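## Task

Lift the masking tape roll out of the drawer that stands open, set it down on the desk, and push that drawer completely closed. No cabinet may be noticeably shifted, the robot must not topple or finish leaning, and the tape and the closed drawer must stay put on their own once the robot lets go.

## Robot and tools

ROBOT. A single-arm Hello Robot Stretch 4, about 1.6 m tall. It has an omni-wheel base whose edge lies within 0.23 m of the base origin, a lift that rides up a mast, a telescoping arm that reaches straight forward, a wrist with yaw, pitch and roll joints, and a two-finger gripper. Cameras: head_camera, head_left_camera, head_right_camera, wrist_camera. Loose objects may occasionally get a small nudge from outside.

FRAMES. Base frame: origin on the floor below the base centre, x ahead, y to the left, z up. hand_pose is reported in this frame and marks a point centred between the fingers, 0.015 m short of the tips; when all wrist joints read 0 its axes line up with the base axes. The printed hand position may be somewhat wrong. The odometry frame is where the base frame was when the scene began.

execute_actions. Arguments: "actions", a list holding one action or nothing (empty = just report), and "cameras", a list of camera names or "all" (omitted/null = all, [] = none; an unknown name rejects the call). One action contains "base", "joints" or both, optionally "pace" and "contact_limits"; or else only {"end_of_arm": "enable_torque"}, which re-powers wrist or gripper motors that shut off so they hold their current position. Everything in an action starts at once and may finish at different moments; no action runs beyond 15 s.
- "base": exactly one relative move, counted from the base position in the latest reported state. translate_m: metres straight ahead (+) or back (-), -2 to 2. strafe_m: metres sideways, left +, -2 to 2. rotate_rad: turn in place in radians, counter-clockwise seen from above +, -3.2 to 3.2.
- "joints": absolute targets keyed by joint name, any subset. lift_m 0 to 1.2 m (tolerance ±0.004). arm_m 0 to 0.55 m extension (±0.004). wrist_yaw_rad -1.134 to 4.276 (0 faces forward, + swings left, 3.14 is tucked back; beyond 3.4 the arm may block it; ±0.02). wrist_pitch_rad -1.117 to 4.259 (0 level, 1.57 pointing down; ±0.05). wrist_roll_rad -1.117 to 4.259 (0 keeps both fingers at equal height, + turns clockwise as seen from behind; ±0.02). gripper_m 0 to 0.08 m, the finger gap (±0.002). A joint target outside its range is clipped and the result mentions it; any other bad value or unknown key rejects the whole call and nothing moves. A joint or base left out of an action may keep pushing toward an earlier target without the status showing it.
- "pace": "slow", "default" (if omitted), "fast", "max". Base top speeds 0.1/0.3/0.4/0.6 m/s and 1/2/3/4 rad/s in that order; with lift_m above 0.2 at the start of the move they are lowered further, to 0.3 m/s and 1 rad/s at lift_m 1.2.
- "contact_limits": only key arm_m, 0 (gentlest) to 0.75 (firmest), default 0.5; the arm stops when it pushes harder than that.

RESULTS. A "pictures" line names the images in order. base_status and joint_status: "done" (for the base: wheels turned the full amount, even with slipping), "off_target" (resting short, maybe still pushing), "contact_stop_at_<key>" (blocked; that part then goes slack, a slack lift may sag under load and slack wheels may roll), "limit_stop_at_<name>", "time_out", "torque_fault". After a stop the old target is dropped. on_its_own lists what happened without being commanded; "held at" gives the target being held. lidar_m: 12 distances in metres from the base origin, 30-degree sectors, the first centred ahead and going counter-clockwise (4th left, 7th behind, 10th right); "-" means nothing seen or closer than 0.25 m. It covers heights from about 0.15 m to robot height and can miss clear objects, thin legs and much behind the robot. wrist_depth_mm: a 7 by 7 grid of median depths in mm (100 to 2000) from the wrist camera, top left first; the robot's own parts appear. base_odometry comes from wheel rotation only; heading is -3.142 to 3.142, left positive. If turned_by_wheels and turned_by_imu disagree by over about 0.1 rad, the base likely struck something or slid. base_tilt is in degrees, forward and right positive, with a fixed bias up to about 1.5. motor_effort is percent of maximum, positive toward larger joint values, peak in brackets; wheel motors read positive when turning the base right. If one call reports a stop, the later moving, wait and finished_scene calls of the same reply are skipped. Between replies the robot keeps its last command.

OTHER TOOLS. wait: "seconds" 0 to 10, then reports like an empty action. zoom_image: "camera" plus "region" [x0, y0, x1, y1] in pixels of that camera's latest full image, origin top left, no larger than 504 by 504. read_manual: optional "section", only "licences". finished_scene: "scene" 1 or 2; ends that scene for good and reports success. A reply with no tool call ends the whole session.

GRIPPING. Command a gap smaller than the object to squeeze it; once the fingers touch, they close only slightly further. After a grip, "off_target" suggests something is held, though a light or thin grip may show "done". If the gripper effort stays more than about 50 from 0 the motor shuts off and the fingers may fling open; re-enable with end_of_arm.

HAZARDS. Do not drive or turn carrying over 1 kg with arm_m above 0.2, especially at fast paces; steady pushing or pulling with a high gripper or a firm contact limit can also tip the robot. Leaning past 6 degrees gives limit_stop_at_tilt and everything but the wrist goes slack. Pressing the gripper into things via base or arm moves can trip a wrist torque_fault. limit_stop_at_own_body can occur with pitch below -0.2 combined with roll below -0.4 or above 4. To unfold at a scene start, send lift_m 0.4 with wrist_yaw_rad 0 together. Avoid dropping items, slamming the drawer, hitting cabinets or shoving hard.

Each tool is called after "Request:" in YAML: its name, and indented under it one key for each argument.

## Session

Request:
execute_actions:
  actions: []

Scene clock: 0.00 s.
base_odometry: x=+0.000 y=+0.000 heading=+0.000 (m, m, rad; odometry frame)
turned_by_wheels: +0.000 (rad since the last result)
turned_by_imu: +0.000 (rad since the last result)
base_tilt: forward=-0.5 right=-0.1 (deg)
lidar_m: 1.51 1.83 1.84 2.20 2.01 1.22 1.31 2.13 2.30 1.95 1.72 1.24
base_status: not commanded
joint_positions: lift_m=+0.194 arm_m=+0.001 wrist_yaw_rad=+3.061 wrist_pitch_rad=+0.006 wrist_roll_rad=+0.010 gripper_m=+0.040
joint_status: not commanded
motor_effort: lift_m=+19 arm_m=-1 wrist_yaw_rad=+0 wrist_pitch_rad=-10 wrist_roll_rad=-1 gripper_m=-3 wheel_0=-1 wheel_1=+0 wheel_2=+0 (%)
hand_pose: x=-0.0326 y=+0.1043 z=+0.3711 quat_wxyz=(+0.040, -0.003, +0.005, +0.999) (m; base frame)
wrist_depth_mm: 135 138 - - - 1921 1756 / 107 138 - - - 1921 1708 / 111 138 - - 1756 1863 1708 / 131 156 - - 1537 1863 1708 / - - - - 1618 1863 1708 / 1430 1464 1499 1464 1464 1430 1430 / 1008 1025 121 976 108 1025 960
pictures: head_camera, head_left_camera, head_right_camera, wrist_camera
Images, in order (width x height): head_camera 420x560, head_left_camera 420x672, head_right_camera 420x672, wrist_camera 616x392.

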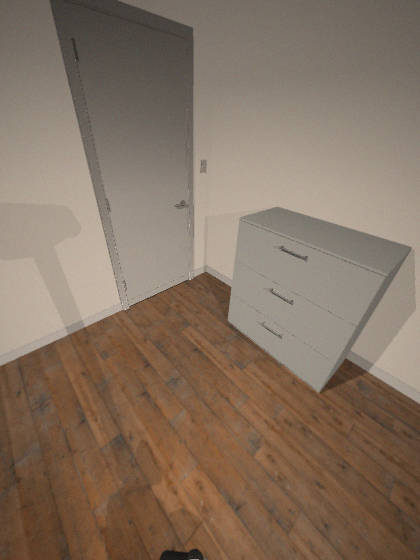

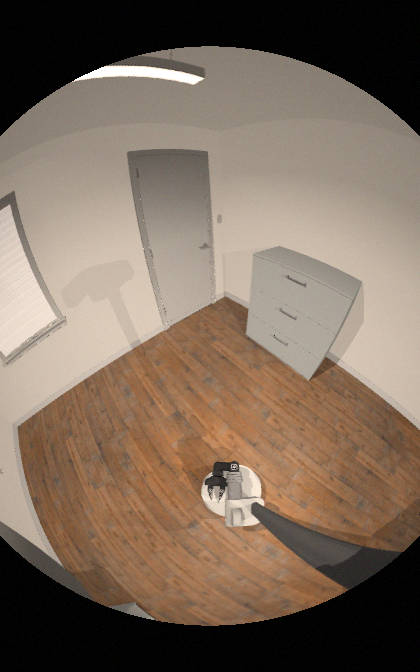

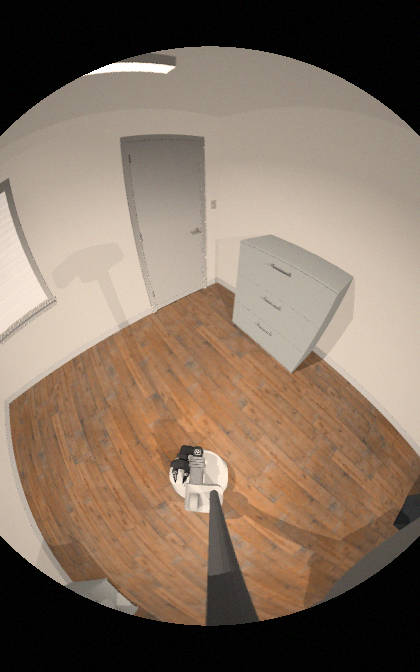

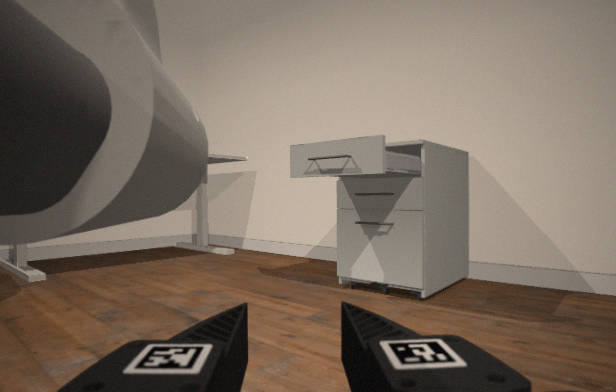

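Request:
execute_actions:
  actions:
    - {"base":{"rotate_rad":3.0},"joints":{"lift_m":0.4,"wrist_yaw_rad":0},"pace":"fast"}

Scene clock: 2.67 s.
base_odometry: x=+0.000 y=+0.000 heading=+3.000 (m, m, rad; odometry frame)
turned_by_wheels: +3.000 (rad since the last result)
turned_by_imu: +3.006 (rad since the last result)
base_tilt: forward=-0.5 right=-0.2 (deg)
lidar_m: 1.24 2.11 2.31 2.12 1.75 1.23 1.39 1.85 1.84 2.04 2.00 1.20
base_status: done
joint_positions: lift_m=+0.400 arm_m=+0.002 wrist_yaw_rad=+0.000 wrist_pitch_rad=+0.006 wrist_roll_rad=+0.010 gripper_m=+0.040
joint_status: all done
motor_effort: lift_m=+23(26) arm_m=-1(1) wrist_yaw_rad=-3(9) wrist_pitch_rad=-10(7) wrist_roll_rad=+1(0) gripper_m=-1(2) wheel_0=-1(7) wheel_1=+0(7) wheel_2=+0(7) (%)
hand_pose: x=+0.3851 y=-0.0873 z=+0.5765 quat_wxyz=(+1.000, +0.005, +0.003, +0.000) (m; base frame)
wrist_depth_mm: - - - - 1983 1661 1464 / - - - - 1921 1661 1537 / - - - - 1921 1661 1537 / - - - 1182 1464 1618 1499 / - - - - 1229 1576 1537 / - - - 1921 1229 1576 1537 / 1464 1464 121 1464 108 1464 1397
pictures: head_camera, head_left_camera, head_right_camera, wrist_camera
Images, in order (width x height): head_camera 420x560, head_left_camera 420x672, head_right_camera 420x672, wrist_camera 616x392.

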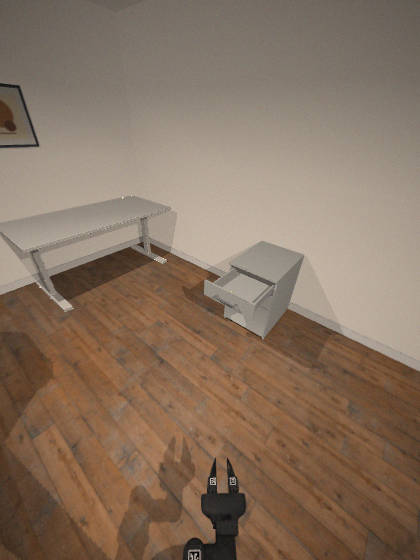

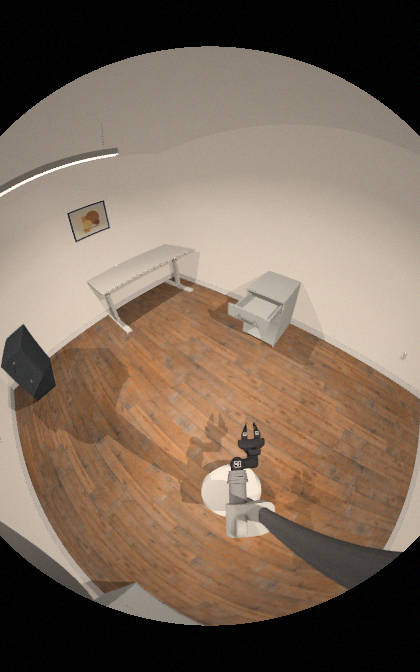

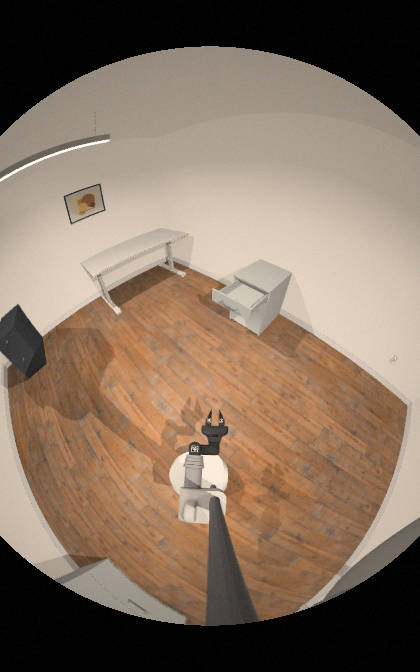

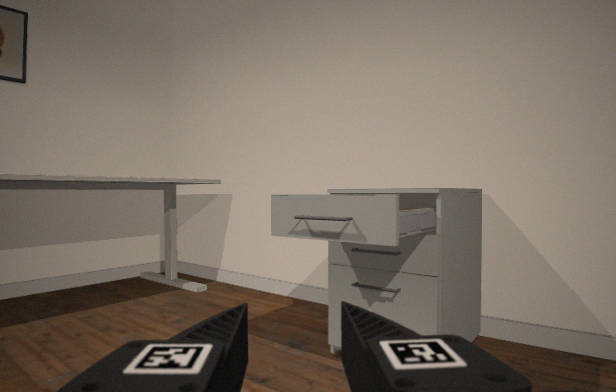

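Request:
execute_actions:
  actions:
    - {"base":{"rotate_rad":-0.65},"joints":{"lift_m":0.75},"pace":"fast"}
  cameras: []

Request:
execute_actions:
  actions:
    - {"base":{"strafe_m":0.75},"joints":{"wrist_pitch_rad":0.6},"pace":"fast"}
  cameras: ["head_camera","wrist_camera"]

Scene clock: 5.40 s.
base_odometry: x=+0.000 y=+0.000 heading=+2.350 (m, m, rad; odometry frame)
turned_by_wheels: -0.650 (rad since the last result)
turned_by_imu: -0.652 (rad since the last result)
base_tilt: forward=-0.5 right=-0.2 (deg)
lidar_m: 1.60 1.21 2.16 2.13 2.33 1.78 1.24 1.30 1.88 1.84 1.91 2.04
base_status: done
joint_positions: lift_m=+0.750 arm_m=+0.002 wrist_yaw_rad=+0.000 wrist_pitch_rad=+0.006 wrist_roll_rad=+0.010 gripper_m=+0.040
joint_status: all done
motor_effort: lift_m=+24(25) arm_m=-1(1) wrist_yaw_rad=+0(2) wrist_pitch_rad=-9(9) wrist_roll_rad=-2(1) gripper_m=-1(3) wheel_0=-1(4) wheel_1=-1(4) wheel_2=-1(7) (%)
hand_pose: x=+0.3851 y=-0.0874 z=+0.9264 quat_wxyz=(+1.000, +0.005, +0.003, +0.000) (m; base frame)
wrist_depth_mm: 1756 1808 1808 1756 1808 1756 1808 / 1808 1808 1756 1808 1808 1808 1756 / 1808 1808 1756 1756 1756 1756 1756 / 1808 1808 1808 1808 1808 1756 1808 / 1808 1808 1808 1808 1808 1756 1756 / 1255 1366 1808 1756 1756 1808 1808 / 891 1025 121 1808 108 1808 1756
pictures: none
No camera images: the call's "cameras" was empty. Leave "cameras" out to get every camera's image.

Scene clock: 8.60 s.
base_odometry: x=-0.534 y=-0.527 heading=+2.350 (m, m, rad; odometry frame)
turned_by_wheels: +0.000 (rad since the last result)
turned_by_imu: -0.001 (rad since the last result)
base_tilt: forward=-0.5 right=-0.1 (deg)
lidar_m: 1.11 1.83 1.41 2.11 1.63 1.75 1.69 1.46 1.81 2.57 2.73 1.18
base_status: done
joint_positions: lift_m=+0.750 arm_m=+0.002 wrist_yaw_rad=+0.000 wrist_pitch_rad=+0.602 wrist_roll_rad=+0.010 gripper_m=+0.040
joint_status: all done
motor_effort: lift_m=+24(24) arm_m=-1(1) wrist_yaw_rad=-1(0) wrist_pitch_rad=-6(6) wrist_roll_rad=+0(0) gripper_m=-4(1) wheel_0=+0(9) wheel_1=+1(11) wheel_2=-1(2) (%)
hand_pose: x=+0.3477 y=-0.0874 z=+0.8074 quat_wxyz=(+0.955, +0.005, +0.297, -0.002) (m; base frame)
wrist_depth_mm: 1756 1661 1661 1397 1708 1661 1661 / 1863 1863 1756 1255 1808 1808 1808 / 1983 1983 1863 1366 1921 1983 1983 / 1618 1618 1576 1464 1661 1756 1661 / 1336 1336 1336 1366 1336 1397 1397 / 1160 1160 1138 1182 1160 1182 1160 / 991 1025 121 991 108 1042 1042
pictures: head_camera, wrist_camera
Images, in order (width x height): head_camera 420x560, wrist_camera 616x392.

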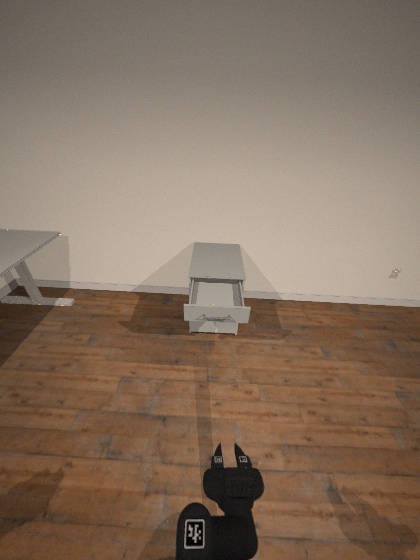

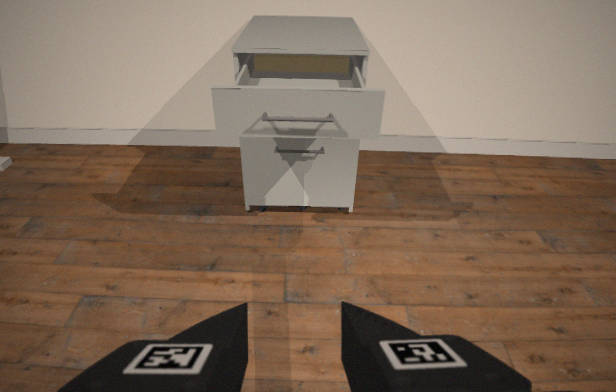

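Request:
execute_actions:
  actions:
    - {"base":{"translate_m":0.6},"joints":{"wrist_pitch_rad":1.2,"arm_m":0.3,"lift_m":0.8},"pace":"fast"}
  cameras: ["head_camera","wrist_camera"]

Scene clock: 11.83 s.
base_odometry: x=-0.955 y=-0.100 heading=+2.349 (m, m, rad; odometry frame)
turned_by_wheels: +0.000 (rad since the last result)
turned_by_imu: -0.002 (rad since the last result)
base_tilt: forward=-0.5 right=-0.1 (deg)
lidar_m: 0.51 1.50 1.34 1.29 1.95 2.11 2.30 2.00 2.69 2.61 1.93 0.52
base_status: done
joint_positions: lift_m=+0.800 arm_m=+0.299 wrist_yaw_rad=+0.000 wrist_pitch_rad=+1.201 wrist_roll_rad=+0.010 gripper_m=+0.040
joint_status: all done
motor_effort: lift_m=+23(25) arm_m=+6(7) wrist_yaw_rad=-1(0) wrist_pitch_rad=-3(5) wrist_roll_rad=+1(2) gripper_m=-3(1) wheel_0=-2(6) wheel_1=-1(2) wheel_2=-1(16) (%)
hand_pose: x=+0.5468 y=-0.0874 z=+0.7796 quat_wxyz=(+0.825, +0.004, +0.565, -0.003) (m; base frame)
wrist_depth_mm: 1160 1138 517 521 530 462 1118 / 1118 1098 492 500 508 1118 1182 / 1042 1025 466 469 473 484 1098 / 991 445 442 442 449 452 1025 / 946 415 418 413 427 421 976 / 878 293 397 399 404 359 917 / 831 842 121 866 108 878 878
pictures: head_camera, wrist_camera
Images, in order (width x height): head_camera 420x560, wrist_camera 616x392.

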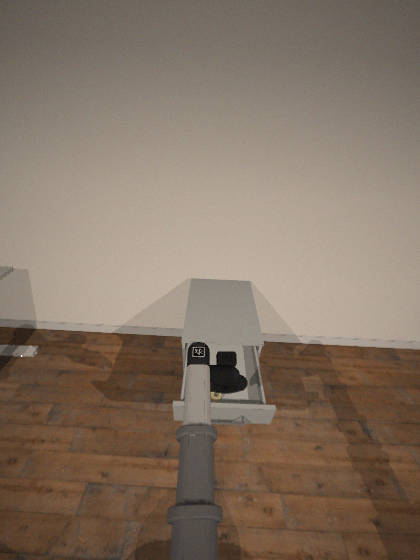

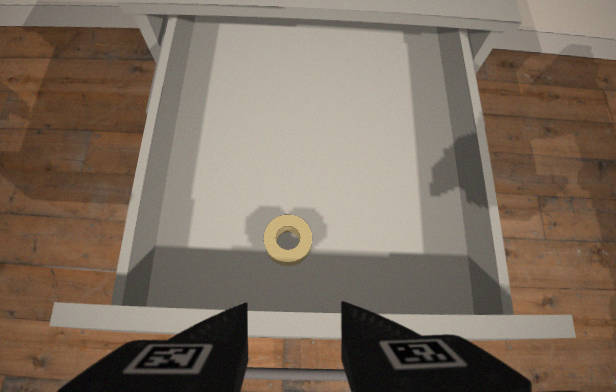

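Request:
execute_actions:
  actions:
    - {"base":{"strafe_m":0.012},"joints":{"wrist_pitch_rad":1.57,"arm_m":0.48,"lift_m":0.72,"gripper_m":0.08},"pace":"fast"}
  cameras: ["head_camera","wrist_camera"]

Scene clock: 14.03 s.
base_odometry: x=-0.964 y=-0.108 heading=+2.349 (m, m, rad; odometry frame)
turned_by_wheels: +0.000 (rad since the last result)
turned_by_imu: +0.000 (rad since the last result)
base_tilt: forward=-0.5 right=-0.1 (deg)
lidar_m: 0.50 1.52 1.31 1.28 1.94 2.10 2.29 2.01 2.70 2.60 1.95 0.54
base_status: done
joint_positions: lift_m=+0.720 arm_m=+0.479 wrist_yaw_rad=+0.000 wrist_pitch_rad=+1.570 wrist_roll_rad=+0.010 gripper_m=+0.080
joint_status: all done
motor_effort: lift_m=+15(23) arm_m=+6(8) wrist_yaw_rad=-2(0) wrist_pitch_rad=-1(5) wrist_roll_rad=+1(1) gripper_m=+1(0) wheel_0=+1(12) wheel_1=+1(5) wheel_2=-1(3) (%)
hand_pose: x=+0.6501 y=-0.0874 z=+0.6859 quat_wxyz=(+0.707, +0.003, +0.707, -0.003) (m; base frame)
wrist_depth_mm: 798 301 306 310 314 315 307 / 809 303 307 310 312 317 307 / 820 303 307 310 314 317 306 / 809 304 306 310 314 317 306 / 809 306 307 309 314 317 301 / 820 300 309 310 314 319 297 / - 108 289 310 216 106 -
pictures: head_camera, wrist_camera
Images, in order (width x height): head_camera 420x560, wrist_camera 616x392.

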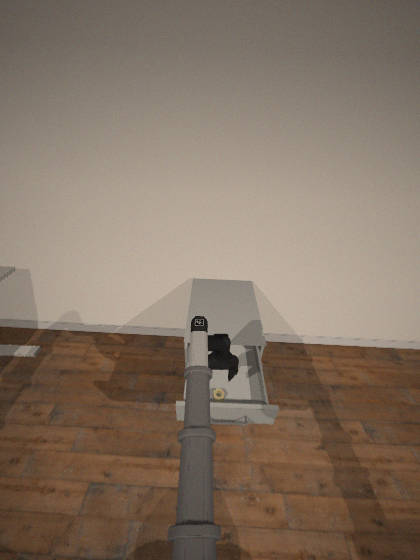

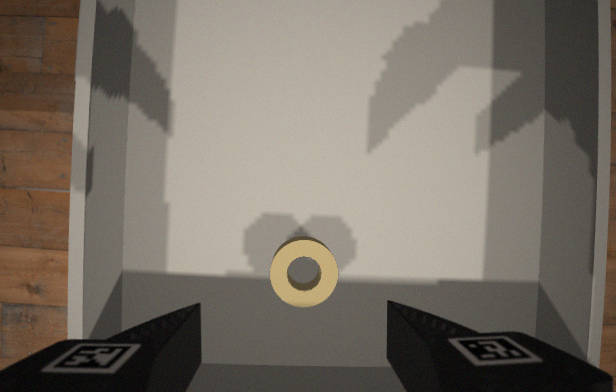

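Request:
execute_actions:
  actions:
    - {"joints":{"lift_m":0.63},"pace":"fast"}
  cameras: ["wrist_camera"]

Scene clock: 15.50 s.
base_odometry: x=-0.964 y=-0.108 heading=+2.350 (m, m, rad; odometry frame)
turned_by_wheels: +0.000 (rad since the last result)
turned_by_imu: +0.000 (rad since the last result)
base_tilt: forward=-0.5 right=-0.2 (deg)
lidar_m: 0.51 1.53 1.34 1.28 1.92 2.10 2.30 2.02 2.71 2.60 1.93 0.52
base_status: not commanded
joint_positions: lift_m=+0.630 arm_m=+0.479 wrist_yaw_rad=+0.000 wrist_pitch_rad=+1.570 wrist_roll_rad=+0.010 gripper_m=+0.080
joint_status: all done
motor_effort: lift_m=+14(15) arm_m=+5(5) wrist_yaw_rad=-1(1) wrist_pitch_rad=-2(1) wrist_roll_rad=+2(2) gripper_m=-2(2) wheel_0=+1(1) wheel_1=+1(1) wheel_2=-1(1) (%)
hand_pose: x=+0.6501 y=-0.0874 z=+0.5959 quat_wxyz=(+0.707, +0.003, +0.707, -0.003) (m; base frame)
wrist_depth_mm: 202 216 218 220 221 224 226 / 202 215 217 220 221 224 226 / 204 216 218 220 223 224 226 / 206 216 217 220 222 224 227 / 207 216 218 220 223 224 225 / 208 216 218 196 221 224 226 / - 108 218 219 187 105 -
pictures: wrist_camera
Images, in order (width x height): wrist_camera 616x392.

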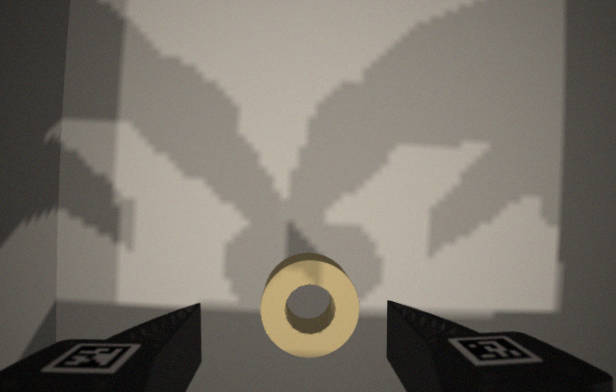

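Request:
execute_actions:
  actions:
    - {"base":{"strafe_m":-0.008}}
  cameras: []

Request:
execute_actions:
  actions:
    - {"joints":{"lift_m":0.585}}
  cameras: ["wrist_camera"]

Scene clock: 16.37 s.
base_odometry: x=-0.958 y=-0.103 heading=+2.349 (m, m, rad; odometry frame)
turned_by_wheels: +0.000 (rad since the last result)
turned_by_imu: +0.000 (rad since the last result)
base_tilt: forward=-0.5 right=-0.1 (deg)
lidar_m: 0.51 1.52 1.34 1.30 1.95 2.10 2.29 2.00 2.71 2.60 1.94 0.53
base_status: done
joint_positions: lift_m=+0.630 arm_m=+0.479 wrist_yaw_rad=+0.000 wrist_pitch_rad=+1.570 wrist_roll_rad=+0.010 gripper_m=+0.080
joint_status: not commanded
motor_effort: lift_m=+14(14) arm_m=+5(5) wrist_yaw_rad=-1(1) wrist_pitch_rad=-2(1) wrist_roll_rad=-1(1) gripper_m=-1(1) wheel_0=-2(8) wheel_1=+0(5) wheel_2=-1(3) (%)
hand_pose: x=+0.6501 y=-0.0874 z=+0.5959 quat_wxyz=(+0.707, +0.003, +0.707, -0.003) (m; base frame)
wrist_depth_mm: 213 216 218 220 222 224 226 / 211 216 217 220 222 224 226 / 213 216 218 220 222 224 227 / 213 216 217 220 223 224 226 / 213 216 218 220 222 224 226 / 213 216 218 196 222 224 226 / - 108 218 220 186 105 -
pictures: none
No camera images: the call's "cameras" was empty. Leave "cameras" out to get every camera's image.

Scene clock: 17.43 s.
base_odometry: x=-0.958 y=-0.103 heading=+2.349 (m, m, rad; odometry frame)
turned_by_wheels: +0.000 (rad since the last result)
turned_by_imu: +0.000 (rad since the last result)
base_tilt: forward=-0.4 right=-0.1 (deg)
lidar_m: 0.51 1.54 1.33 1.30 1.94 2.09 2.29 2.02 2.71 2.58 1.95 0.52
base_status: not commanded
joint_positions: lift_m=+0.585 arm_m=+0.479 wrist_yaw_rad=+0.000 wrist_pitch_rad=+1.570 wrist_roll_rad=+0.010 gripper_m=+0.080
joint_status: all done
motor_effort: lift_m=+14(14) arm_m=+5(6) wrist_yaw_rad=-1(1) wrist_pitch_rad=-1(1) wrist_roll_rad=+1(1) gripper_m=-2(1) wheel_0=-1(2) wheel_1=+0(0) wheel_2=-1(1) (%)
hand_pose: x=+0.6501 y=-0.0874 z=+0.5510 quat_wxyz=(+0.707, +0.003, +0.707, -0.003) (m; base frame)
wrist_depth_mm: 169 171 173 175 177 179 180 / 170 171 173 175 177 178 179 / 169 172 173 175 176 179 180 / 170 172 173 175 177 179 180 / 170 172 173 174 176 179 180 / 170 171 173 150 176 179 180 / - 108 152 151 152 106 -
pictures: wrist_camera
Images, in order (width x height): wrist_camera 616x392.

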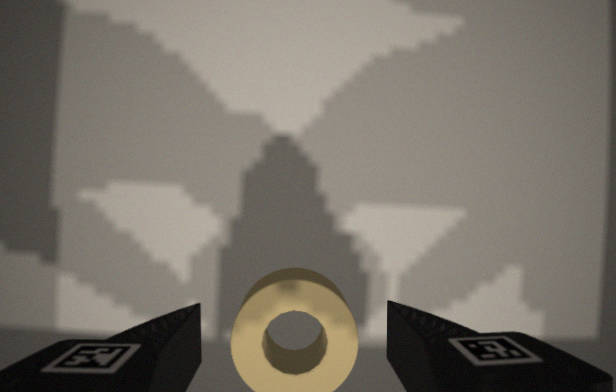

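Centered. Grip.

Request:
execute_actions:
  actions:
    - {"joints":{"gripper_m":0.038}}
  cameras: []

Request:
execute_actions:
  actions:
    - {"joints":{"lift_m":0.85}}

Scene clock: 18.67 s.
base_odometry: x=-0.958 y=-0.103 heading=+2.349 (m, m, rad; odometry frame)
turned_by_wheels: +0.000 (rad since the last result)
turned_by_imu: +0.000 (rad since the last result)
base_tilt: forward=-0.5 right=-0.1 (deg)
lidar_m: 0.51 1.52 1.33 1.29 1.95 2.11 2.30 2.01 2.70 2.61 1.94 0.53
base_status: not commanded
joint_positions: lift_m=+0.585 arm_m=+0.479 wrist_yaw_rad=+0.000 wrist_pitch_rad=+1.570 wrist_roll_rad=+0.010 gripper_m=+0.049
joint_status: gripper_m off_target (ended at +0.049, target +0.038)
on_its_own: gripper_m is held at +0.043, not at your +0.038, by its contact guard: the fingers met something
motor_effort: lift_m=+14(14) arm_m=+6(5) wrist_yaw_rad=+0(1) wrist_pitch_rad=+0(2) wrist_roll_rad=+1(0) gripper_m=-37(35) wheel_0=-2(1) wheel_1=+0(0) wheel_2=-1(0) (%)
hand_pose: x=+0.6501 y=-0.0874 z=+0.5510 quat_wxyz=(+0.707, +0.003, +0.707, -0.003) (m; base frame)
wrist_depth_mm: 170 171 173 175 177 178 180 / 170 172 174 175 177 179 180 / 170 171 173 175 177 179 180 / 170 172 173 175 177 178 180 / 170 171 173 175 177 178 180 / 169 172 157 150 177 178 180 / 170 - 148 150 126 179 180
pictures: none
No camera images: the call's "cameras" was empty. Leave "cameras" out to get every camera's image.

Scene clock: 20.83 s.
base_odometry: x=-0.958 y=-0.103 heading=+2.349 (m, m, rad; odometry frame)
turned_by_wheels: +0.000 (rad since the last result)
turned_by_imu: -0.001 (rad since the last result)
base_tilt: forward=-0.5 right=-0.2 (deg)
lidar_m: 0.51 1.52 1.32 1.29 1.95 2.11 2.28 2.02 2.69 2.59 1.97 0.53
base_status: not commanded
joint_positions: lift_m=+0.850 arm_m=+0.479 wrist_yaw_rad=+0.000 wrist_pitch_rad=+1.570 wrist_roll_rad=+0.010 gripper_m=+0.049
joint_status: all done
on_its_own: gripper_m is held at +0.043, not at your +0.038, by its contact guard: the fingers met something
motor_effort: lift_m=+24(27) arm_m=+5(5) wrist_yaw_rad=-2(1) wrist_pitch_rad=+0(1) wrist_roll_rad=+0(0) gripper_m=-39(36) wheel_0=-1(1) wheel_1=+0(0) wheel_2=-1(0) (%)
hand_pose: x=+0.6501 y=-0.0874 z=+0.8151 quat_wxyz=(+0.707, +0.003, +0.707, -0.003) (m; base frame)
wrist_depth_mm: 946 683 436 436 442 392 976 / 931 946 433 436 445 449 991 / 931 946 436 439 445 445 1008 / 946 946 436 442 449 445 991 / 946 960 433 439 442 445 991 / 931 433 156 150 445 445 991 / 931 - 148 151 126 347 976
pictures: head_camera, head_left_camera, head_right_camera, wrist_camera
Images, in order (width x height): head_camera 420x560, head_left_camera 420x672, head_right_camera 420x672, wrist_camera 616x392.

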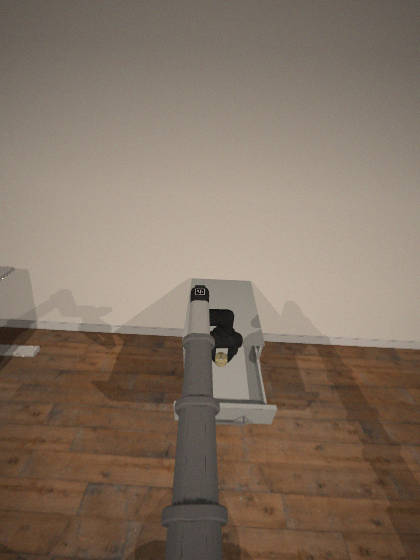

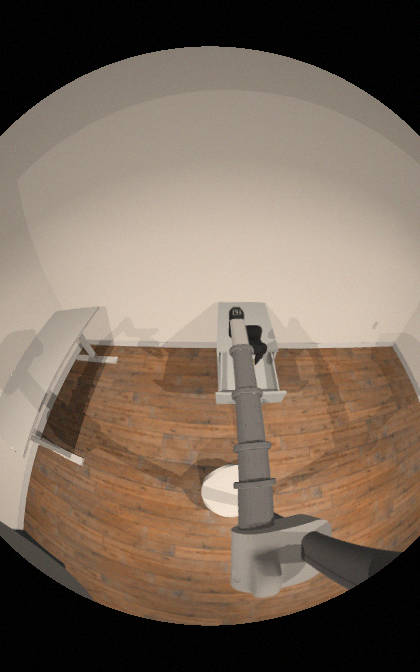

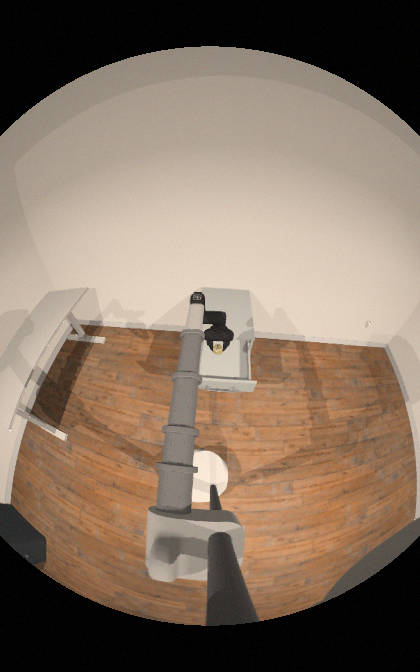

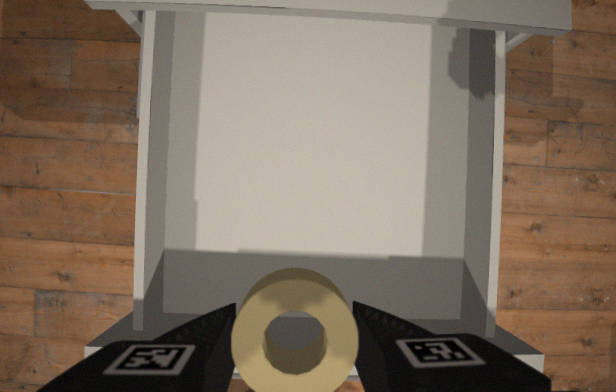

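Request:
execute_actions:
  actions:
    - {"base":{"rotate_rad":1.571},"joints":{"lift_m":0.87}}
  cameras: []

Request:
execute_actions:
  actions:
    - {"base":{"translate_m":0.75},"joints":{"arm_m":0.53},"pace":"fast"}
  cameras: ["head_camera","wrist_camera"]

Scene clock: 23.23 s.
base_odometry: x=-0.958 y=-0.103 heading=-2.363 (m, m, rad; odometry frame)
turned_by_wheels: +1.571 (rad since the last result)
turned_by_imu: +1.574 (rad since the last result)
base_tilt: forward=-0.5 right=-0.2 (deg)
lidar_m: 1.28 1.92 2.10 2.29 2.03 2.72 2.64 1.94 0.51 0.51 1.52 1.33
base_status: done
joint_positions: lift_m=+0.870 arm_m=+0.479 wrist_yaw_rad=+0.000 wrist_pitch_rad=+1.570 wrist_roll_rad=+0.010 gripper_m=+0.049
joint_status: all done
on_its_own: gripper_m is held at +0.043, not at your +0.038, by its contact guard: the fingers met something
motor_effort: lift_m=+24(27) arm_m=+4(5) wrist_yaw_rad=-2(2) wrist_pitch_rad=-1(2) wrist_roll_rad=+1(0) gripper_m=-37(37) wheel_0=+0(8) wheel_1=+0(5) wheel_2=+0(8) (%)
hand_pose: x=+0.6504 y=-0.0874 z=+0.8351 quat_wxyz=(+0.707, +0.003, +0.707, -0.003) (m; base frame)
wrist_depth_mm: 976 976 976 976 1008 991 1008 / 976 976 960 991 991 1008 1025 / 960 960 976 976 991 1008 1008 / 960 960 976 991 991 1008 1008 / 946 960 991 991 976 1008 1008 / 946 960 157 150 991 1008 1025 / 946 - 148 150 126 1008 1008
pictures: none
No camera images: the call's "cameras" was empty. Leave "cameras" out to get every camera's image.

Scene clock: 26.60 s.
base_odometry: x=-1.492 y=-0.630 heading=-2.363 (m, m, rad; odometry frame)
turned_by_wheels: +0.000 (rad since the last result)
turned_by_imu: -0.002 (rad since the last result)
base_tilt: forward=-0.5 right=-0.1 (deg)
lidar_m: 0.52 1.42 1.44 2.25 2.38 2.68 3.42 0.86 0.95 1.48 0.75 0.56
base_status: done
joint_positions: lift_m=+0.870 arm_m=+0.529 wrist_yaw_rad=+0.000 wrist_pitch_rad=+1.570 wrist_roll_rad=+0.010 gripper_m=+0.049
joint_status: all done
on_its_own: gripper_m is held at +0.043, not at your +0.038, by its contact guard: the fingers met something
motor_effort: lift_m=+24(24) arm_m=+5(7) wrist_yaw_rad=+0(1) wrist_pitch_rad=-1(2) wrist_roll_rad=-1(0) gripper_m=-37(35) wheel_0=+0(5) wheel_1=-1(8) wheel_2=+1(8) (%)
hand_pose: x=+0.7000 y=-0.0874 z=+0.8351 quat_wxyz=(+0.707, +0.003, +0.707, -0.003) (m; base frame)
wrist_depth_mm: 253 256 257 260 263 265 267 / 254 255 258 260 262 266 268 / 253 255 257 260 263 265 267 / 254 256 257 260 263 265 267 / 254 256 258 260 263 266 267 / 253 256 156 150 264 266 267 / 253 - 148 150 126 266 268
pictures: head_camera, wrist_camera
Images, in order (width x height): head_camera 420x560, wrist_camera 616x392.

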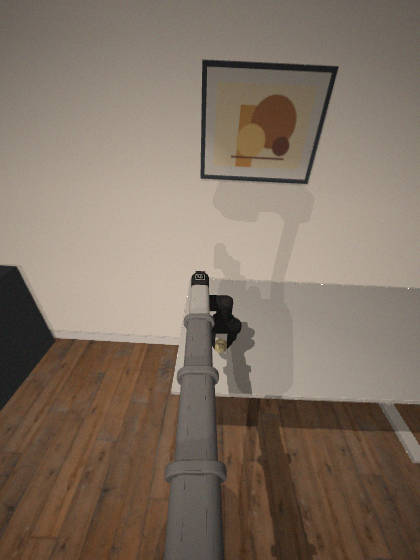

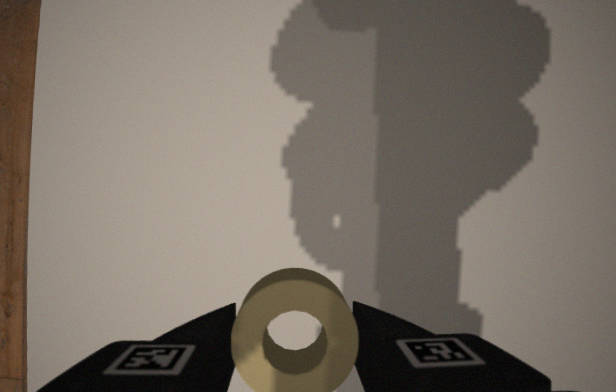

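Request:
execute_actions:
  actions:
    - {"joints":{"lift_m":0.788}}
  cameras: []

Request:
execute_actions:
  actions:
    - {"joints":{"gripper_m":0.08}}
  cameras: []

Request:
execute_actions:
  actions:
    - {"joints":{"lift_m":0.83},"pace":"fast"}
  cameras: ["wrist_camera"]

Scene clock: 28.20 s.
base_odometry: x=-1.492 y=-0.630 heading=-2.363 (m, m, rad; odometry frame)
turned_by_wheels: +0.000 (rad since the last result)
turned_by_imu: +0.000 (rad since the last result)
base_tilt: forward=-0.5 right=-0.2 (deg)
lidar_m: 0.54 1.42 1.45 2.25 2.39 2.67 3.42 0.88 0.97 1.48 0.75 0.55
base_status: not commanded
joint_positions: lift_m=+0.788 arm_m=+0.529 wrist_yaw_rad=+0.000 wrist_pitch_rad=+1.570 wrist_roll_rad=+0.010 gripper_m=+0.049
joint_status: all done
on_its_own: gripper_m is held at +0.043, not at your +0.038, by its contact guard: the fingers met something
motor_effort: lift_m=+14(22) arm_m=+6(6) wrist_yaw_rad=-1(1) wrist_pitch_rad=-1(2) wrist_roll_rad=-1(1) gripper_m=-36(39) wheel_0=+1(0) wheel_1=-1(1) wheel_2=+1(1) (%)
hand_pose: x=+0.7000 y=-0.0874 z=+0.7540 quat_wxyz=(+0.707, +0.003, +0.707, -0.003) (m; base frame)
wrist_depth_mm: 173 176 177 179 181 182 184 / 173 175 177 179 180 183 184 / 174 175 177 179 181 183 184 / 174 176 178 179 180 182 185 / 174 176 177 179 181 182 184 / 174 176 157 150 181 182 184 / 174 - 148 151 126 183 184
pictures: none
No camera images: the call's "cameras" was empty. Leave "cameras" out to get every camera's image.

Scene clock: 29.23 s.
base_odometry: x=-1.492 y=-0.630 heading=-2.363 (m, m, rad; odometry frame)
turned_by_wheels: +0.000 (rad since the last result)
turned_by_imu: +0.000 (rad since the last result)
base_tilt: forward=-0.5 right=-0.1 (deg)
lidar_m: 0.55 1.42 1.44 2.23 2.38 2.68 3.44 0.87 0.95 1.48 0.76 0.55
base_status: not commanded
joint_positions: lift_m=+0.788 arm_m=+0.529 wrist_yaw_rad=+0.000 wrist_pitch_rad=+1.570 wrist_roll_rad=+0.010 gripper_m=+0.080
joint_status: all done
motor_effort: lift_m=+14(14) arm_m=+6(6) wrist_yaw_rad=-1(0) wrist_pitch_rad=-1(2) wrist_roll_rad=+1(1) gripper_m=-1(33) wheel_0=+0(1) wheel_1=-1(1) wheel_2=+1(1) (%)
hand_pose: x=+0.7000 y=-0.0874 z=+0.7540 quat_wxyz=(+0.707, +0.003, +0.707, -0.003) (m; base frame)
wrist_depth_mm: 174 175 177 178 181 183 184 / 174 175 177 179 181 182 184 / 174 175 177 179 181 183 184 / 174 176 177 179 181 183 185 / 174 176 178 179 181 182 185 / 174 175 177 154 180 183 184 / - 108 153 155 166 106 -
pictures: none
No camera images: the call's "cameras" was empty. Leave "cameras" out to get every camera's image.

Scene clock: 30.10 s.
base_odometry: x=-1.492 y=-0.630 heading=-2.363 (m, m, rad; odometry frame)
turned_by_wheels: +0.000 (rad since the last result)
turned_by_imu: +0.000 (rad since the last result)
base_tilt: forward=-0.5 right=-0.2 (deg)
lidar_m: 0.53 1.42 1.44 2.23 2.40 2.68 3.42 0.84 0.97 1.49 0.77 0.56
base_status: not commanded
joint_positions: lift_m=+0.830 arm_m=+0.529 wrist_yaw_rad=+0.000 wrist_pitch_rad=+1.570 wrist_roll_rad=+0.010 gripper_m=+0.080
joint_status: all done
motor_effort: lift_m=+24(25) arm_m=+5(5) wrist_yaw_rad=+0(1) wrist_pitch_rad=+0(3) wrist_roll_rad=+0(1) gripper_m=+0(1) wheel_0=+0(1) wheel_1=-1(1) wheel_2=+1(1) (%)
hand_pose: x=+0.7001 y=-0.0874 z=+0.7952 quat_wxyz=(+0.707, +0.003, +0.707, -0.003) (m; base frame)
wrist_depth_mm: 213 216 218 220 223 224 228 / 213 216 218 220 223 224 226 / 213 216 219 220 222 225 227 / 214 216 218 220 222 224 227 / 214 216 219 220 223 224 227 / 213 216 217 201 222 225 227 / - 108 218 220 187 106 -
pictures: wrist_camera
Images, in order (width x height): wrist_camera 616x392.

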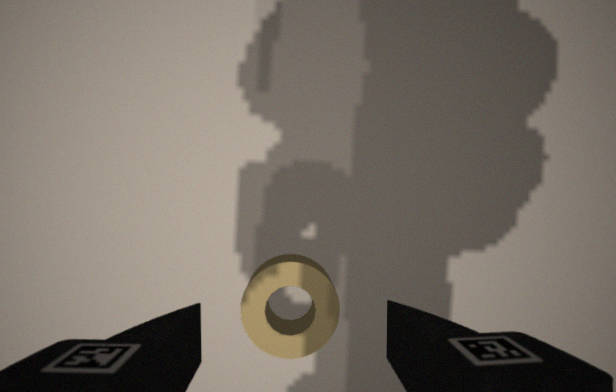

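Request:
execute_actions:
  actions:
    - {"base":{"translate_m":-0.77},"joints":{"arm_m":0,"gripper_m":0.0,"wrist_pitch_rad":0},"pace":"max"}
  cameras: []

Request:
execute_actions:
  actions:
    - {"base":{"rotate_rad":-1.571},"joints":{"lift_m":0.42},"pace":"max"}
  cameras: ["head_camera","head_left_camera","wrist_camera"]

Scene clock: 33.93 s.
base_odometry: x=-0.944 y=-0.089 heading=-2.363 (m, m, rad; odometry frame)
turned_by_wheels: +0.000 (rad since the last result)
turned_by_imu: +0.001 (rad since the last result)
base_tilt: forward=-0.5 right=-0.2 (deg)
lidar_m: 1.30 1.93 2.13 2.30 2.01 2.70 2.64 1.92 0.53 0.51 1.51 1.36
base_status: done
joint_positions: lift_m=+0.830 arm_m=+0.002 wrist_yaw_rad=+0.000 wrist_pitch_rad=+0.003 wrist_roll_rad=+0.010 gripper_m=+0.000
joint_status: all done
joint sent to its limit — the command would take arm_m past its lower limit, so that joint was sent only as far as its limit.
motor_effort: lift_m=+24(24) arm_m=-6(8) wrist_yaw_rad=+0(2) wrist_pitch_rad=-10(15) wrist_roll_rad=+1(0) gripper_m=-4(6) wheel_0=-1(5) wheel_1=+1(5) wheel_2=+0(11) (%)
hand_pose: x=+0.3859 y=-0.0875 z=+1.0072 quat_wxyz=(+1.000, +0.005, +0.002, +0.000) (m; base frame)
wrist_depth_mm: 1983 1863 1921 1863 1921 1863 1808 / 1921 1921 1921 1863 1921 1921 1863 / 1983 1983 1921 1921 1863 1921 1863 / 1921 1983 1921 1921 1921 1863 1863 / 1921 1921 1921 1921 1921 1921 1863 / 1921 1921 1921 1160 1255 1281 1366 / 1983 1983 108 105 1008 1921 1921
pictures: none
No camera images: the call's "cameras" was empty. Leave "cameras" out to get every camera's image.

Scene clock: 35.93 s.
base_odometry: x=-0.944 y=-0.089 heading=+2.349 (m, m, rad; odometry frame)
turned_by_wheels: -1.571 (rad since the last result)
turned_by_imu: -1.575 (rad since the last result)
base_tilt: forward=-0.5 right=-0.1 (deg)
lidar_m: 0.50 1.51 1.36 1.32 1.97 2.14 2.29 2.00 2.67 2.57 1.94 0.53
base_status: done
joint_positions: lift_m=+0.420 arm_m=+0.002 wrist_yaw_rad=+0.000 wrist_pitch_rad=+0.003 wrist_roll_rad=+0.010 gripper_m=+0.000
joint_status: all done
motor_effort: lift_m=+15(21) arm_m=-6(6) wrist_yaw_rad=-1(0) wrist_pitch_rad=-11(10) wrist_roll_rad=+0(0) gripper_m=-6(6) wheel_0=-1(7) wheel_1=-1(7) wheel_2=+0(10) (%)
hand_pose: x=+0.3859 y=-0.0874 z=+0.5979 quat_wxyz=(+1.000, +0.005, +0.002, +0.000) (m; base frame)
wrist_depth_mm: 1255 1229 1229 1229 1205 1229 1205 / 1255 1229 1229 1229 1229 1229 1205 / 1229 1229 1205 1229 1229 1229 1205 / 1229 1255 1255 1229 1205 1229 1205 / 768 314 315 317 317 317 1229 / 778 317 315 317 317 317 1255 / 1229 315 108 105 213 317 1205
pictures: head_camera, head_left_camera, wrist_camera
Images, in order (width x height): head_camera 420x560, head_left_camera 420x672, wrist_camera 616x392.

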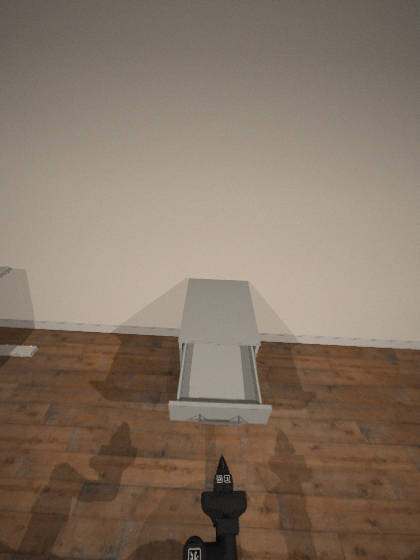

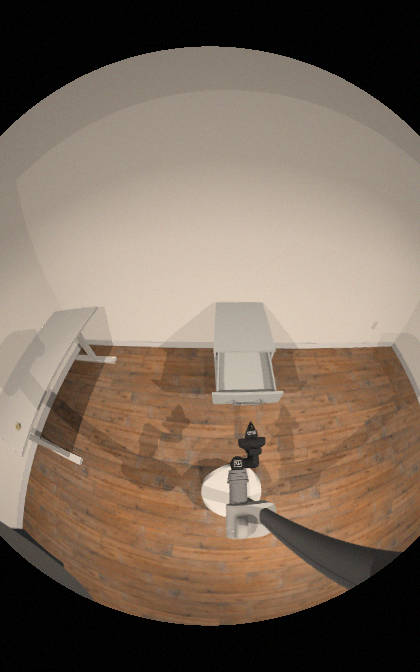

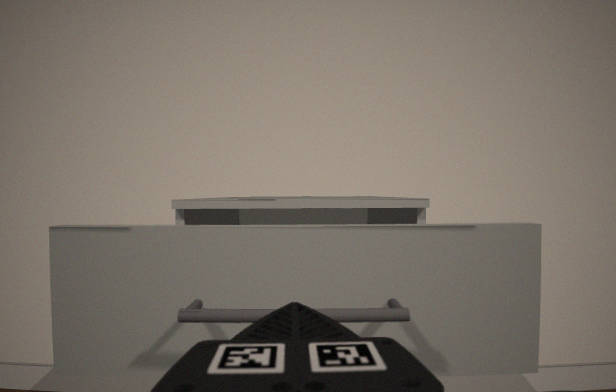

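Request:
execute_actions:
  actions:
    - {"joints":{"lift_m":0.426,"arm_m":0.14},"pace":"fast"}
  cameras: []

Request:
execute_actions:
  actions:
    - {"joints":{"arm_m":0.42},"pace":"slow","contact_limits":{"arm_m":0.2}}
  cameras: ["head_camera","wrist_camera"]

Scene clock: 37.60 s.
base_odometry: x=-0.944 y=-0.089 heading=+2.349 (m, m, rad; odometry frame)
turned_by_wheels: +0.000 (rad since the last result)
turned_by_imu: +0.000 (rad since the last result)
base_tilt: forward=-0.5 right=-0.1 (deg)
lidar_m: 0.53 1.52 1.35 1.31 1.95 2.13 2.29 2.01 2.67 2.56 1.95 0.54
base_status: not commanded
joint_positions: lift_m=+0.426 arm_m=+0.139 wrist_yaw_rad=+0.000 wrist_pitch_rad=+0.003 wrist_roll_rad=+0.010 gripper_m=+0.000
joint_status: all done
motor_effort: lift_m=+23(25) arm_m=+5(6) wrist_yaw_rad=-1(0) wrist_pitch_rad=-9(9) wrist_roll_rad=+0(1) gripper_m=-2(1) wheel_0=-1(1) wheel_1=-1(1) wheel_2=+0(0) (%)
hand_pose: x=+0.5226 y=-0.0874 z=+0.6032 quat_wxyz=(+1.000, +0.005, +0.001, +0.000) (m; base frame)
wrist_depth_mm: 1098 1078 1098 1078 1078 1098 1078 / 1118 1098 1098 1098 1098 1098 1078 / 1118 1098 1098 1098 1078 1098 1078 / 1098 1118 1078 1098 1078 1078 1078 / 1098 512 621 661 585 197 1098 / 179 179 179 180 180 179 180 / 179 179 108 105 145 180 180
pictures: none
No camera images: the call's "cameras" was empty. Leave "cameras" out to get every camera's image.

Scene clock: 41.67 s.
base_odometry: x=-0.944 y=-0.089 heading=+2.349 (m, m, rad; odometry frame)
turned_by_wheels: +0.000 (rad since the last result)
turned_by_imu: -0.001 (rad since the last result)
base_tilt: forward=-0.5 right=-0.2 (deg)
lidar_m: 0.80 1.52 1.35 1.31 1.97 2.14 2.29 1.99 2.66 2.58 1.94 0.84
base_status: not commanded
joint_positions: lift_m=+0.426 arm_m=+0.419 wrist_yaw_rad=-0.004 wrist_pitch_rad=+0.002 wrist_roll_rad=+0.010 gripper_m=+0.000
joint_status: all done
motor_effort: lift_m=+24(24) arm_m=+7(8) wrist_yaw_rad=+10(12) wrist_pitch_rad=-8(11) wrist_roll_rad=-1(1) gripper_m=-4(4) wheel_0=-2(2) wheel_1=-1(1) wheel_2=-2(2) (%)
contact_limits: arm_m 0.2
hand_pose: x=+0.8020 y=-0.0883 z=+0.6034 quat_wxyz=(+1.000, +0.005, +0.001, -0.002) (m; base frame)
wrist_depth_mm: 809 809 809 809 809 798 809 / 809 809 809 820 798 809 809 / 809 820 820 820 809 820 798 / 820 820 820 809 809 809 820 / 210 211 211 211 213 212 213 / 164 165 165 166 166 166 166 / 164 165 108 105 138 166 -
pictures: head_camera, wrist_camera
Images, in order (width x height): head_camera 420x560, wrist_camera 616x392.

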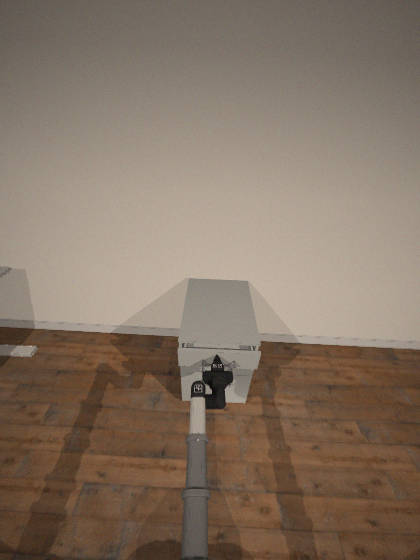

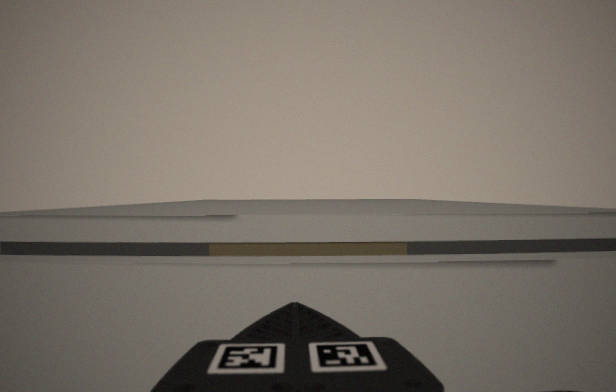

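Request:
execute_actions:
  actions:
    - {"joints":{"arm_m":0.47},"pace":"slow","contact_limits":{"arm_m":0.08}}
  cameras: ["head_camera","wrist_camera"]

Scene clock: 43.50 s.
base_odometry: x=-0.944 y=-0.089 heading=+2.349 (m, m, rad; odometry frame)
turned_by_wheels: +0.000 (rad since the last result)
turned_by_imu: +0.000 (rad since the last result)
base_tilt: forward=-0.5 right=-0.2 (deg)
lidar_m: 0.83 1.52 1.35 1.32 1.96 2.14 2.30 2.02 2.66 2.59 1.94 0.88
base_status: not commanded
joint_positions: lift_m=+0.426 arm_m=+0.467 wrist_yaw_rad=-0.003 wrist_pitch_rad=+0.002 wrist_roll_rad=+0.010 gripper_m=+0.000
joint_status: arm_m contact_stop (moved +0.048 of +0.051)
on_its_own: arm_m is slack since a contact_stop
motor_effort: lift_m=+24(23) arm_m=+0(13) wrist_yaw_rad=+6(13) wrist_pitch_rad=-9(9) wrist_roll_rad=+0(0) gripper_m=-3(3) wheel_0=+2(2) wheel_1=+2(2) wheel_2=-2(3) (%)
contact_limits: arm_m 0.08
hand_pose: x=+0.8503 y=-0.0880 z=+0.6034 quat_wxyz=(+1.000, +0.005, +0.001, -0.001) (m; base frame)
wrist_depth_mm: 759 750 759 759 759 759 750 / 778 750 759 750 759 759 750 / 768 759 759 750 759 759 750 / 768 759 768 759 759 759 759 / 164 165 165 165 166 166 166 / 164 164 165 165 166 166 166 / 164 165 108 105 110 166 -
pictures: head_camera, wrist_camera
Images, in order (width x height): head_camera 420x560, wrist_camera 616x392.

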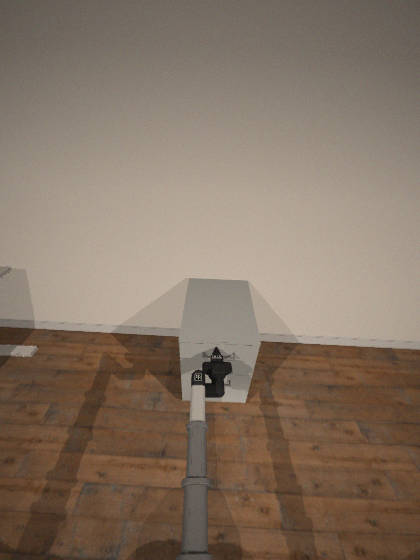

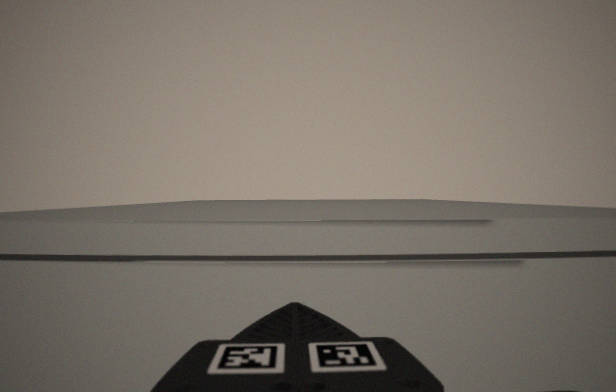

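Flush. Retract and check.

Request:
execute_actions:
  actions:
    - {"joints":{"arm_m":0.36},"pace":"fast"}
  cameras: ["head_left_camera","wrist_camera"]

Scene clock: 44.90 s.
base_odometry: x=-0.944 y=-0.089 heading=+2.349 (m, m, rad; odometry frame)
turned_by_wheels: +0.000 (rad since the last result)
turned_by_imu: +0.000 (rad since the last result)
base_tilt: forward=-0.5 right=-0.1 (deg)
lidar_m: 0.82 1.52 1.35 1.32 1.96 2.14 2.30 2.02 2.66 2.56 1.94 0.86
base_status: not commanded
joint_positions: lift_m=+0.426 arm_m=+0.361 wrist_yaw_rad=+0.000 wrist_pitch_rad=+0.003 wrist_roll_rad=+0.010 gripper_m=+0.000
joint_status: all done
motor_effort: lift_m=+23(23) arm_m=-6(4) wrist_yaw_rad=-1(7) wrist_pitch_rad=-9(10) wrist_roll_rad=+0(1) gripper_m=-5(2) wheel_0=+1(2) wheel_1=+1(2) wheel_2=+1(2) (%)
hand_pose: x=+0.7446 y=-0.0874 z=+0.6032 quat_wxyz=(+1.000, +0.005, +0.001, +0.000) (m; base frame)
wrist_depth_mm: 866 866 866 866 854 854 854 / 866 878 866 854 866 866 866 / 866 891 866 854 866 866 854 / 878 866 866 866 866 866 854 / 270 271 270 271 271 271 272 / 271 271 272 271 272 271 273 / 271 271 108 105 110 272 273
pictures: head_left_camera, wrist_camera
Images, in order (width x height): head_left_camera 420x672, wrist_camera 616x392.

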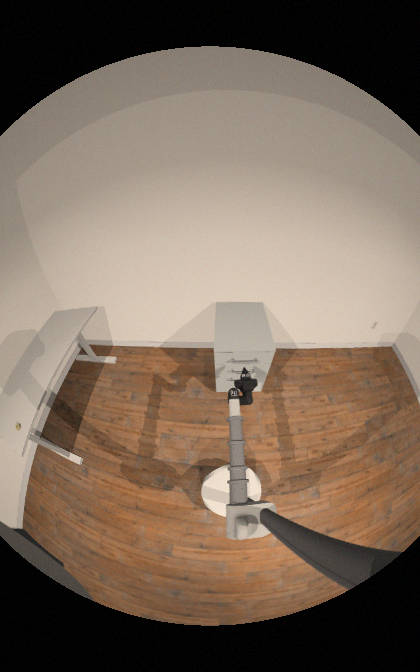

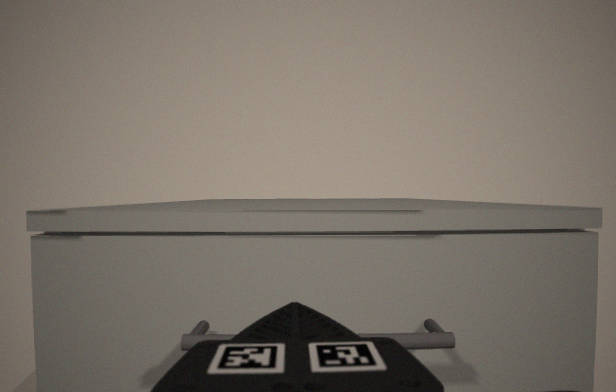

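Request:
finished_scene:
  scene: 1

The scene is finished: the task was done.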